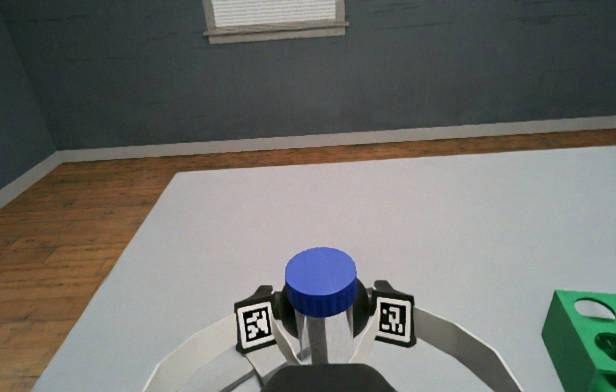

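Call:
{"fn": "execute_actions", "kwargs": {"actions": [{"r1":{"base":{"strafe_m":-0.268},"joints":{"arm_m":0.245,"lift_m":0.9},"pace":"slow"}}], "cameras": []}}

Call:
{"fn": "execute_actions", "kwargs": {"actions": [{"r1":{"joints":{"arm_m":0.264,"lift_m":0.87},"pace":"slow"}}], "cameras": ["r1_wrist_camera","r1_head_camera"]}}

Scene clock: 265.77 s.
r1.base_odometry: x=+0.016 y=-0.976 heading=-0.280 (m, m, rad; r1's odometry frame)
r1.turned_by_wheels: +0.000 (rad since the last result)
r1.turned_by_imu: -0.002 (rad since the last result)
r1.base_tilt: forward=-0.2 right=-0.5 (deg)
r1.lidar_m: 0.40 0.42 0.60 2.05 2.15 1.66 1.55 1.66 2.21 2.23 0.60 0.43
r1.base_status: done
r1.joint_positions: lift_m=+0.900 arm_m=+0.243 wrist_yaw_rad=+0.000 wrist_pitch_rad=+0.502 wrist_roll_rad=+0.006 gripper_m=+0.005
r1.joint_status: all done
r1.motor_effort: lift_m=+22(20) arm_m=+9(8) wrist_yaw_rad=+1(1) wrist_pitch_rad=-7(7) wrist_roll_rad=+0(1) gripper_m=-12(11) wheel_0=+5(10) wheel_1=-6(12) wheel_2=+0(0) (%)
r1.hand_pose: x=+0.6671 y=-0.0874 z=+0.9391 quat_wxyz=(+0.969, +0.003, +0.248, -0.001) (m; r1's base frame)
r1.wrist_depth_mm: - - - - - - - / - - - - - - - / - - - - - - - / - 741 723 707 676 661 640 / 603 580 564 554 539 530 521 / 488 480 469 195 203 442 433 / 415 410 377 238 334 362 377
r2.base_odometry: x=-1.514 y=-0.665 heading=+1.997 (m, m, rad; r2's odometry frame)
r2.turned_by_wheels: +0.000 (rad since the last result)
r2.turned_by_imu: -0.002 (rad since the last result)
r2.base_tilt: forward=+0.8 right=-0.2 (deg)
r2.lidar_m: 0.78 1.08 1.48 1.81 1.89 2.60 0.68 0.61 0.85 2.90 1.46 0.82
r2.base_status: not commanded
r2.joint_positions: lift_m=+0.874 arm_m=+0.001 wrist_yaw_rad=+0.000 wrist_pitch_rad=+0.502 wrist_roll_rad=+0.005 gripper_m=+0.141
r2.joint_status: not commanded
r2.motor_effort: lift_m=+16(16) arm_m=-4(4) wrist_yaw_rad=+0(0) wrist_pitch_rad=-5(6) wrist_roll_rad=-1(1) gripper_m=+0(2) wheel_0=-3(3) wheel_1=-3(3) wheel_2=+1(1) (%)
r2.hand_pose: x=+0.4245 y=-0.0875 z=+0.9137 quat_wxyz=(+0.969, +0.002, +0.248, -0.001) (m; r2's base frame)
r2.wrist_depth_mm: 723 732 - - - - - / 759 768 866 1078 831 - - / 820 831 621 621 621 634 647 / 878 891 878 891 891 891 866 / 960 931 946 946 976 946 960 / 1060 1025 1008 1060 1008 218 1060 / 1182 1160 1118 149 1138 1160 1118
pictures: none
No camera images: the call's "cameras" was empty. Leave "cameras" out to get every camera's image.

Scene clock: 266.93 s.
r1.base_odometry: x=+0.016 y=-0.976 heading=-0.280 (m, m, rad; r1's odometry frame)
r1.turned_by_wheels: +0.000 (rad since the last result)
r1.turned_by_imu: +0.000 (rad since the last result)
r1.base_tilt: forward=-0.1 right=-0.4 (deg)
r1.lidar_m: 0.42 0.44 0.61 2.06 2.12 1.63 1.57 1.64 2.23 2.23 0.60 0.43
r1.base_status: not commanded
r1.joint_positions: lift_m=+0.870 arm_m=+0.262 wrist_yaw_rad=+0.000 wrist_pitch_rad=+0.502 wrist_roll_rad=+0.006 gripper_m=+0.005
r1.joint_status: all done
r1.motor_effort: lift_m=+16(18) arm_m=+10(14) wrist_yaw_rad=+1(1) wrist_pitch_rad=-7(8) wrist_roll_rad=-1(1) gripper_m=-12(13) wheel_0=+5(5) wheel_1=-6(6) wheel_2=+0(0) (%)
r1.hand_pose: x=+0.6860 y=-0.0874 z=+0.9096 quat_wxyz=(+0.969, +0.003, +0.248, -0.001) (m; r1's base frame)
r1.wrist_depth_mm: - - - - - - - / - - - - - - - / - - - - - - - / 699 683 654 634 627 591 580 / 549 530 521 504 496 484 473 / 445 439 427 196 204 404 397 / 379 373 285 238 293 330 347
r2.base_odometry: x=-1.514 y=-0.665 heading=+1.997 (m, m, rad; r2's odometry frame)
r2.turned_by_wheels: +0.000 (rad since the last result)
r2.turned_by_imu: +0.000 (rad since the last result)
r2.base_tilt: forward=+1.0 right=-0.1 (deg)
r2.lidar_m: 0.78 1.06 1.49 1.81 1.91 2.61 0.68 0.62 0.85 2.89 1.46 0.83
r2.base_status: not commanded
r2.joint_positions: lift_m=+0.874 arm_m=+0.001 wrist_yaw_rad=+0.000 wrist_pitch_rad=+0.502 wrist_roll_rad=+0.005 gripper_m=+0.141
r2.joint_status: not commanded
r2.motor_effort: lift_m=+16(16) arm_m=-5(4) wrist_yaw_rad=+0(0) wrist_pitch_rad=-5(5) wrist_roll_rad=-1(2) gripper_m=+0(0) wheel_0=-3(3) wheel_1=-2(3) wheel_2=+1(1) (%)
r2.hand_pose: x=+0.4245 y=-0.0875 z=+0.9137 quat_wxyz=(+0.969, +0.002, +0.248, -0.001) (m; r2's base frame)
r2.wrist_depth_mm: 723 715 - - - - - / 759 759 854 1078 831 - - / 798 809 634 615 627 627 634 / 891 891 891 878 891 878 878 / 976 960 960 946 960 960 946 / 1060 1025 1042 1042 1025 218 1078 / 1138 1118 1138 149 1138 1118 1160
pictures: r1_head_camera, r1_wrist_camera
camera_calibration (this result's frames):
r1_wrist_camera: T_world_to_cam=[[-0.00972843, -0.99874, -0.0492222, -0.027829], [-0.490628, 0.0476596, -0.870065, 1.18818], [0.871315, 0.0156854, -0.490474, 0.0731181], [0, 0, 0, 1]] pos_world=[0.518977, -0.0855692, 1.06829]
Images, in order (width x height): r1_head_camera 420x560, r1_wrist_camera 616x392.

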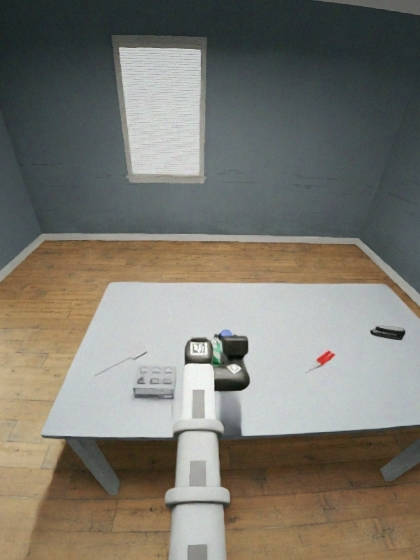

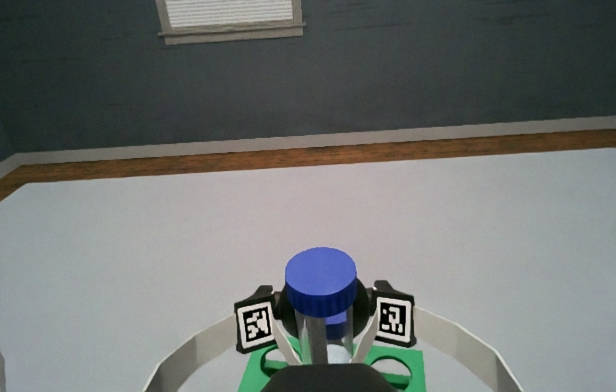

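Call:
{"fn": "execute_actions", "kwargs": {"actions": [{"r1":{"base":{"strafe_m":-0.006},"pace":"slow"}}], "cameras": []}}

Call:
{"fn": "execute_actions", "kwargs": {"actions": [{"r1":{"joints":{"lift_m":0.838},"pace":"slow"}}], "cameras": ["r1_wrist_camera"]}}

Scene clock: 270.10 s.
r1.base_odometry: x=+0.015 y=-0.982 heading=-0.280 (m, m, rad; r1's odometry frame)
r1.turned_by_wheels: +0.000 (rad since the last result)
r1.turned_by_imu: -0.001 (rad since the last result)
r1.base_tilt: forward=-0.1 right=-0.4 (deg)
r1.lidar_m: 0.40 0.41 0.61 2.07 2.15 1.64 1.55 1.64 2.22 2.22 0.59 0.44
r1.base_status: done
r1.joint_positions: lift_m=+0.870 arm_m=+0.262 wrist_yaw_rad=+0.000 wrist_pitch_rad=+0.502 wrist_roll_rad=+0.006 gripper_m=+0.005
r1.joint_status: not commanded
r1.motor_effort: lift_m=+17(16) arm_m=+10(10) wrist_yaw_rad=+1(1) wrist_pitch_rad=-7(7) wrist_roll_rad=+2(1) gripper_m=-12(12) wheel_0=+6(8) wheel_1=-8(7) wheel_2=+0(0) (%)
r1.hand_pose: x=+0.6860 y=-0.0874 z=+0.9096 quat_wxyz=(+0.969, +0.003, +0.248, -0.001) (m; r1's base frame)
r1.wrist_depth_mm: - - - - - - - / - - - - - - - / - - - - - - - / 691 676 661 640 627 603 585 / 544 530 525 504 496 484 473 / 449 439 427 196 203 404 399 / 379 375 286 236 294 329 345
r2.base_odometry: x=-1.514 y=-0.665 heading=+1.997 (m, m, rad; r2's odometry frame)
r2.turned_by_wheels: +0.000 (rad since the last result)
r2.turned_by_imu: -0.001 (rad since the last result)
r2.base_tilt: forward=+0.9 right=+0.0 (deg)
r2.lidar_m: 0.77 1.07 1.51 1.82 1.90 2.60 0.68 0.61 0.82 2.90 1.45 0.85
r2.base_status: not commanded
r2.joint_positions: lift_m=+0.874 arm_m=+0.001 wrist_yaw_rad=+0.000 wrist_pitch_rad=+0.502 wrist_roll_rad=+0.005 gripper_m=+0.141
r2.joint_status: not commanded
r2.motor_effort: lift_m=+16(16) arm_m=-4(4) wrist_yaw_rad=+0(1) wrist_pitch_rad=-5(5) wrist_roll_rad=-1(1) gripper_m=+3(1) wheel_0=-3(3) wheel_1=-3(3) wheel_2=+1(1) (%)
r2.hand_pose: x=+0.4245 y=-0.0875 z=+0.9137 quat_wxyz=(+0.969, +0.002, +0.248, -0.001) (m; r2's base frame)
r2.wrist_depth_mm: 715 715 - - - - - / 759 768 878 1078 842 - - / 820 820 627 621 621 634 640 / 891 904 878 891 878 891 878 / 960 960 976 960 960 946 960 / 1060 1008 1025 1042 1008 217 1060 / 1160 1138 1138 150 1138 1138 1160
pictures: none
No camera images: the call's "cameras" was empty. Leave "cameras" out to get every camera's image.

Scene clock: 271.20 s.
r1.base_odometry: x=+0.015 y=-0.982 heading=-0.280 (m, m, rad; r1's odometry frame)
r1.turned_by_wheels: +0.000 (rad since the last result)
r1.turned_by_imu: +0.000 (rad since the last result)
r1.base_tilt: forward=-0.1 right=-0.4 (deg)
r1.lidar_m: 0.40 0.40 0.58 2.06 2.12 1.66 1.55 1.65 2.25 2.22 0.60 0.42
r1.base_status: not commanded
r1.joint_positions: lift_m=+0.838 arm_m=+0.262 wrist_yaw_rad=+0.000 wrist_pitch_rad=+0.502 wrist_roll_rad=+0.006 gripper_m=+0.005
r1.joint_status: all done
r1.motor_effort: lift_m=+16(14) arm_m=+10(10) wrist_yaw_rad=+0(0) wrist_pitch_rad=-6(7) wrist_roll_rad=-1(0) gripper_m=-10(12) wheel_0=+6(6) wheel_1=-8(8) wheel_2=+0(0) (%)
r1.hand_pose: x=+0.6861 y=-0.0873 z=+0.8777 quat_wxyz=(+0.969, +0.003, +0.248, -0.001) (m; r1's base frame)
r1.wrist_depth_mm: - - - - - - - / - - - - - - - / - - - - - 715 699 / 627 609 591 574 554 539 525 / 488 477 466 452 445 433 427 / 399 394 384 196 202 364 362 / 342 336 253 239 248 296 307
r2.base_odometry: x=-1.514 y=-0.665 heading=+1.997 (m, m, rad; r2's odometry frame)
r2.turned_by_wheels: +0.000 (rad since the last result)
r2.turned_by_imu: +0.000 (rad since the last result)
r2.base_tilt: forward=+0.7 right=-0.1 (deg)
r2.lidar_m: 0.78 1.07 1.48 1.80 1.87 2.62 0.67 0.59 0.86 2.89 1.46 0.84
r2.base_status: not commanded
r2.joint_positions: lift_m=+0.874 arm_m=+0.001 wrist_yaw_rad=+0.000 wrist_pitch_rad=+0.502 wrist_roll_rad=+0.005 gripper_m=+0.141
r2.joint_status: not commanded
r2.motor_effort: lift_m=+16(16) arm_m=-4(4) wrist_yaw_rad=+0(0) wrist_pitch_rad=-5(5) wrist_roll_rad=+0(1) gripper_m=-2(2) wheel_0=-3(3) wheel_1=-3(3) wheel_2=+1(1) (%)
r2.hand_pose: x=+0.4245 y=-0.0875 z=+0.9137 quat_wxyz=(+0.969, +0.002, +0.248, -0.001) (m; r2's base frame)
r2.wrist_depth_mm: 707 715 - - - - - / 759 768 866 1078 842 - - / 820 820 634 627 627 634 634 / 891 878 878 891 891 878 878 / 976 976 946 960 976 946 960 / 1060 1008 1025 1042 1008 217 1060 / 1138 1138 1160 149 1138 1138 1160
pictures: r1_wrist_camera
camera_calibration (this result's frames):
r1_wrist_camera: T_world_to_cam=[[-0.00934008, -0.998744, -0.0492277, -0.0295671], [-0.490148, 0.0474827, -0.870345, 1.16042], [0.871589, 0.0159998, -0.489976, 0.056781], [0, 0, 0, 1]] pos_world=[0.51901, -0.0855382, 1.03633]
Images, in order (width x height): r1_wrist_camera 616x392.

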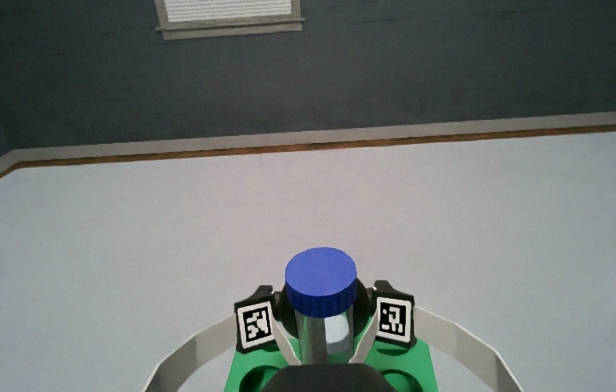

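Call:
{"fn": "execute_actions", "kwargs": {"actions": [{"r1":{"joints":{"lift_m":0.816},"pace":"slow"}}], "cameras": ["r1_wrist_camera"]}}

Call:
{"fn": "execute_actions", "kwargs": {"actions": [{"r1":{"joints":{"gripper_m":0.05},"pace":"slow"}}], "cameras": ["r1_wrist_camera"]}}

Call:
{"fn": "execute_actions", "kwargs": {"actions": [{"r1":{"joints":{"arm_m":0.05},"pace":"slow"}}], "cameras": ["r1_wrist_camera","r1_head_camera"]}}

Scene clock: 274.83 s.
r1.base_odometry: x=+0.015 y=-0.982 heading=-0.280 (m, m, rad; r1's odometry frame)
r1.turned_by_wheels: +0.000 (rad since the last result)
r1.turned_by_imu: -0.001 (rad since the last result)
r1.base_tilt: forward=-0.1 right=-0.2 (deg)
r1.lidar_m: 0.40 0.43 0.58 2.07 2.15 1.65 1.57 1.63 2.26 2.22 0.61 0.43
r1.base_status: not commanded
r1.joint_positions: lift_m=+0.816 arm_m=+0.262 wrist_yaw_rad=+0.000 wrist_pitch_rad=+0.502 wrist_roll_rad=+0.006 gripper_m=+0.005
r1.joint_status: all done
r1.motor_effort: lift_m=+16(16) arm_m=+10(10) wrist_yaw_rad=+1(0) wrist_pitch_rad=-6(6) wrist_roll_rad=-1(0) gripper_m=-12(10) wheel_0=+6(7) wheel_1=-8(8) wheel_2=+0(0) (%)
r1.hand_pose: x=+0.6861 y=-0.0873 z=+0.8557 quat_wxyz=(+0.969, +0.003, +0.248, -0.001) (m; r1's base frame)
r1.wrist_depth_mm: - - - - - - - / - - - - - - - / - - - 707 683 654 634 / 580 559 544 525 508 504 484 / 449 439 430 228 410 399 394 / 368 364 345 195 202 334 329 / 314 307 224 234 232 270 283
r2.base_odometry: x=-1.514 y=-0.665 heading=+1.997 (m, m, rad; r2's odometry frame)
r2.turned_by_wheels: +0.000 (rad since the last result)
r2.turned_by_imu: -0.001 (rad since the last result)
r2.base_tilt: forward=+0.7 right=+0.0 (deg)
r2.lidar_m: 0.79 1.07 1.46 1.81 1.90 2.60 0.70 0.62 0.83 2.89 1.46 0.84
r2.base_status: not commanded
r2.joint_positions: lift_m=+0.874 arm_m=+0.001 wrist_yaw_rad=+0.000 wrist_pitch_rad=+0.502 wrist_roll_rad=+0.005 gripper_m=+0.141
r2.joint_status: not commanded
r2.motor_effort: lift_m=+16(16) arm_m=-4(4) wrist_yaw_rad=+1(1) wrist_pitch_rad=-5(5) wrist_roll_rad=+1(2) gripper_m=+1(1) wheel_0=-3(3) wheel_1=-3(3) wheel_2=+1(1) (%)
r2.hand_pose: x=+0.4245 y=-0.0875 z=+0.9137 quat_wxyz=(+0.969, +0.002, +0.248, -0.001) (m; r2's base frame)
r2.wrist_depth_mm: 723 715 - - - - - / 759 759 866 1078 842 - - / 809 820 627 621 621 634 640 / 891 878 891 878 878 878 891 / 960 960 960 946 960 960 976 / 1060 1025 1008 1042 1008 217 1042 / 1138 1160 1138 149 1138 1138 1160
pictures: r1_wrist_camera
camera_calibration (this result's frames):
r1_wrist_camera: T_world_to_cam=[[-0.00934646, -0.998744, -0.0492276, -0.0306472], [-0.490156, 0.0474856, -0.87034, 1.14128], [0.871585, 0.0159946, -0.489984, 0.0460036], [0, 0, 0, 1]] pos_world=[0.519021, -0.0855387, 1.01433]
Images, in order (width x height): r1_wrist_camera 616x392.

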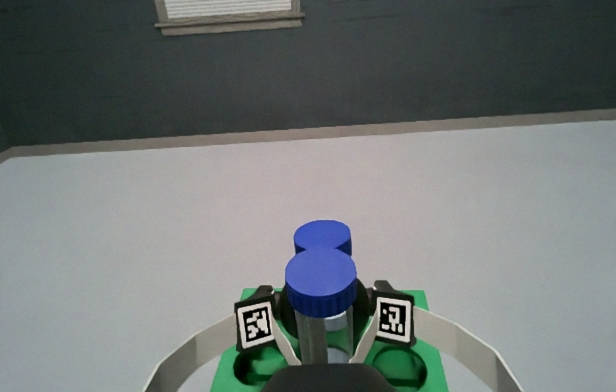

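Scene clock: 276.77 s.
r1.base_odometry: x=+0.015 y=-0.982 heading=-0.280 (m, m, rad; r1's odometry frame)
r1.turned_by_wheels: +0.000 (rad since the last result)
r1.turned_by_imu: +0.000 (rad since the last result)
r1.base_tilt: forward=+0.0 right=-0.4 (deg)
r1.lidar_m: 0.41 0.42 0.58 2.09 2.16 1.61 1.56 1.63 2.23 2.23 0.60 0.44
r1.base_status: not commanded
r1.joint_positions: lift_m=+0.816 arm_m=+0.262 wrist_yaw_rad=+0.000 wrist_pitch_rad=+0.502 wrist_roll_rad=+0.006 gripper_m=+0.050
r1.joint_status: all done
r1.motor_effort: lift_m=+16(17) arm_m=+10(10) wrist_yaw_rad=+0(0) wrist_pitch_rad=-7(6) wrist_roll_rad=+0(0) gripper_m=-3(14) wheel_0=+6(7) wheel_1=-8(8) wheel_2=+0(0) (%)
r1.hand_pose: x=+0.6861 y=-0.0873 z=+0.8556 quat_wxyz=(+0.969, +0.003, +0.248, -0.001) (m; r1's base frame)
r1.wrist_depth_mm: - - - - - - - / - - - - - - - / - - - 715 683 661 640 / 580 554 544 521 512 496 484 / 452 442 427 230 407 402 392 / 368 364 332 193 197 332 329 / 310 309 224 235 234 272 282
r2.base_odometry: x=-1.514 y=-0.665 heading=+1.997 (m, m, rad; r2's odometry frame)
r2.turned_by_wheels: +0.000 (rad since the last result)
r2.turned_by_imu: -0.001 (rad since the last result)
r2.base_tilt: forward=+0.7 right=-0.1 (deg)
r2.lidar_m: 0.79 1.06 1.47 1.81 1.90 2.59 0.70 0.62 0.86 2.89 1.45 0.82
r2.base_status: not commanded
r2.joint_positions: lift_m=+0.874 arm_m=+0.001 wrist_yaw_rad=+0.000 wrist_pitch_rad=+0.502 wrist_roll_rad=+0.005 gripper_m=+0.141
r2.joint_status: not commanded
r2.motor_effort: lift_m=+16(16) arm_m=-4(4) wrist_yaw_rad=+0(1) wrist_pitch_rad=-4(5) wrist_roll_rad=+1(1) gripper_m=+0(0) wheel_0=-3(3) wheel_1=-3(2) wheel_2=+1(1) (%)
r2.hand_pose: x=+0.4245 y=-0.0875 z=+0.9137 quat_wxyz=(+0.969, +0.002, +0.248, -0.001) (m; r2's base frame)
r2.wrist_depth_mm: 723 715 - - - - - / 759 768 854 1078 842 - - / 831 820 627 621 621 627 640 / 878 878 878 878 891 891 891 / 976 960 960 946 960 960 946 / 1060 1008 1042 1042 1008 217 1060 / 1160 1138 1138 149 1138 1138 1160
pictures: r1_wrist_camera
camera_calibration (this result's frames):
r1_wrist_camera: T_world_to_cam=[[-0.00936439, -0.998744, -0.0492242, -0.0306428], [-0.490463, 0.0474859, -0.870167, 1.14124], [0.871412, 0.0159941, -0.490292, 0.0463838], [0, 0, 0, 1]] pos_world=[0.519028, -0.0855387, 1.0143]
Images, in order (width x height): r1_wrist_camera 616x392.

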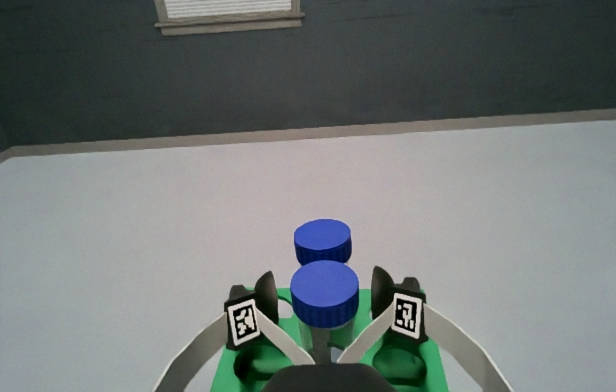

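Scene clock: 280.20 s.
r1.base_odometry: x=+0.015 y=-0.982 heading=-0.280 (m, m, rad; r1's odometry frame)
r1.turned_by_wheels: +0.000 (rad since the last result)
r1.turned_by_imu: -0.001 (rad since the last result)
r1.base_tilt: forward=-0.1 right=-0.5 (deg)
r1.lidar_m: 0.40 0.41 0.60 2.08 2.16 1.64 1.56 1.62 2.26 2.21 0.61 0.43
r1.base_status: not commanded
r1.joint_positions: lift_m=+0.816 arm_m=+0.052 wrist_yaw_rad=+0.000 wrist_pitch_rad=+0.502 wrist_roll_rad=+0.006 gripper_m=+0.050
r1.joint_status: all done
r1.motor_effort: lift_m=+17(17) arm_m=-10(13) wrist_yaw_rad=+0(0) wrist_pitch_rad=-7(7) wrist_roll_rad=+1(1) gripper_m=-3(3) wheel_0=+7(6) wheel_1=-8(8) wheel_2=+0(0) (%)
r1.hand_pose: x=+0.4756 y=-0.0874 z=+0.8556 quat_wxyz=(+0.969, +0.003, +0.248, -0.001) (m; r1's base frame)
r1.wrist_depth_mm: - - - - - - - / - - - - - - - / 866 778 741 668 683 661 640 / 585 559 544 439 488 500 488 / 359 382 433 407 410 402 394 / 351 351 334 347 204 334 330 / 314 307 287 290 287 274 285
r2.base_odometry: x=-1.514 y=-0.665 heading=+1.997 (m, m, rad; r2's odometry frame)
r2.turned_by_wheels: +0.000 (rad since the last result)
r2.turned_by_imu: -0.001 (rad since the last result)
r2.base_tilt: forward=+0.8 right=-0.1 (deg)
r2.lidar_m: 0.79 1.06 1.47 1.80 1.88 2.58 0.69 0.61 0.82 2.88 1.49 0.83
r2.base_status: not commanded
r2.joint_positions: lift_m=+0.874 arm_m=+0.001 wrist_yaw_rad=+0.000 wrist_pitch_rad=+0.502 wrist_roll_rad=+0.005 gripper_m=+0.141
r2.joint_status: not commanded
r2.motor_effort: lift_m=+17(16) arm_m=-4(4) wrist_yaw_rad=+0(1) wrist_pitch_rad=-5(5) wrist_roll_rad=-1(1) gripper_m=+3(1) wheel_0=-3(3) wheel_1=-3(2) wheel_2=+1(1) (%)
r2.hand_pose: x=+0.4245 y=-0.0875 z=+0.9137 quat_wxyz=(+0.969, +0.002, +0.248, -0.001) (m; r2's base frame)
r2.wrist_depth_mm: 715 707 - - - - - / 759 759 866 1098 831 - - / 831 809 627 621 621 627 634 / 891 878 866 878 891 891 866 / 976 976 960 960 976 946 960 / 1060 1025 1042 1042 991 216 1042 / 1160 1118 1138 149 1118 1138 1160
pictures: r1_head_camera, r1_wrist_camera
camera_calibration (this result's frames):
r1_wrist_camera: T_world_to_cam=[[-0.00953491, -0.998742, -0.0492242, -0.0325758], [-0.490455, 0.0475695, -0.870167, 1.03801], [0.871414, 0.0158453, -0.490292, 0.229791], [0, 0, 0, 1]] pos_world=[0.308541, -0.0855534, 1.0143]
Images, in order (width x height): r1_head_camera 420x560, r1_wrist_camera 616x392.

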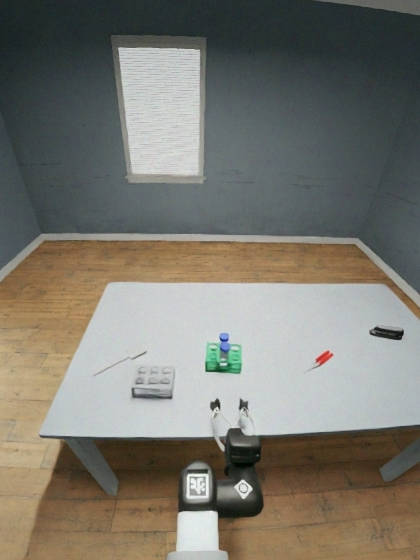

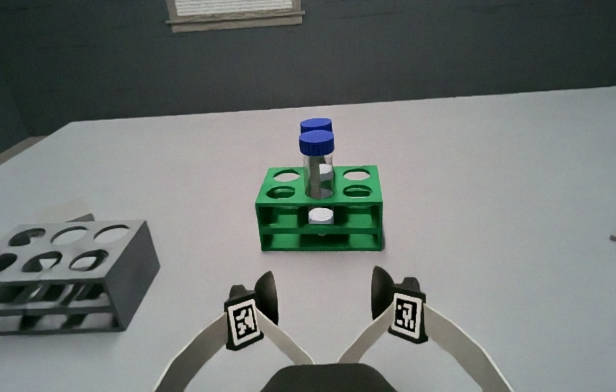

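Both seated.

Call:
{"fn": "execute_actions", "kwargs": {"actions": [{"r1":{"base":{"translate_m":-0.2},"joints":{"arm_m":0}}}], "cameras": []}}

Call:
{"fn": "finished_scene", "kwargs": {"scene": 1}}

Scene clock: 284.70 s.
r1.base_odometry: x=-0.177 y=-0.926 heading=-0.281 (m, m, rad; r1's odometry frame)
r1.turned_by_wheels: -0.001 (rad since the last result)
r1.turned_by_imu: -0.001 (rad since the last result)
r1.base_tilt: forward=-0.1 right=-0.3 (deg)
r1.lidar_m: 0.59 0.65 2.03 2.05 2.00 1.44 1.36 1.42 1.97 2.23 0.93 0.65
r1.base_status: done
r1.joint_positions: lift_m=+0.816 arm_m=+0.004 wrist_yaw_rad=+0.000 wrist_pitch_rad=+0.502 wrist_roll_rad=+0.006 gripper_m=+0.050
r1.joint_status: all done
joint sent to its limit — the command would take r1.arm_m past its lower limit, so that joint was sent only as far as its limit.
r1.motor_effort: lift_m=+16(16) arm_m=-10(13) wrist_yaw_rad=+1(1) wrist_pitch_rad=-7(7) wrist_roll_rad=+3(1) gripper_m=-1(3) wheel_0=-5(6) wheel_1=-6(14) wheel_2=+2(12) (%)
r1.hand_pose: x=+0.4274 y=-0.0874 z=+0.8556 quat_wxyz=(+0.969, +0.003, +0.248, -0.001) (m; r1's base frame)
r1.wrist_depth_mm: - - - - - - - / - - - 1008 1025 976 917 / 946 732 741 647 691 668 634 / 580 559 544 530 512 496 484 / 473 477 477 459 508 512 512 / 1464 1464 1308 1397 204 1336 1336 / 715 1255 1160 1138 1138 1118 1160
r2.base_odometry: x=-1.514 y=-0.665 heading=+1.997 (m, m, rad; r2's odometry frame)
r2.turned_by_wheels: +0.000 (rad since the last result)
r2.turned_by_imu: -0.001 (rad since the last result)
r2.base_tilt: forward=+0.9 right=-0.2 (deg)
r2.lidar_m: 0.79 1.08 1.46 1.82 1.88 2.58 0.70 0.61 0.86 2.90 1.44 0.85
r2.base_status: not commanded
r2.joint_positions: lift_m=+0.874 arm_m=+0.001 wrist_yaw_rad=+0.000 wrist_pitch_rad=+0.502 wrist_roll_rad=+0.005 gripper_m=+0.141
r2.joint_status: not commanded
r2.motor_effort: lift_m=+16(16) arm_m=-4(5) wrist_yaw_rad=+0(1) wrist_pitch_rad=-5(5) wrist_roll_rad=-2(2) gripper_m=+2(1) wheel_0=-3(3) wheel_1=-3(3) wheel_2=+0(1) (%)
r2.hand_pose: x=+0.4245 y=-0.0875 z=+0.9137 quat_wxyz=(+0.969, +0.002, +0.248, -0.001) (m; r2's base frame)
r2.wrist_depth_mm: 715 715 - - - - - / 768 768 854 1078 831 - - / 809 820 621 621 621 634 640 / 878 891 878 878 878 878 878 / 976 946 960 960 960 960 960 / 1060 1008 1042 1042 1025 218 1078 / 1160 1138 1138 150 1138 1138 1138
pictures: none
No camera images: the call's "cameras" was empty. Leave "cameras" out to get every camera's image.

The scene is finished: the task was done.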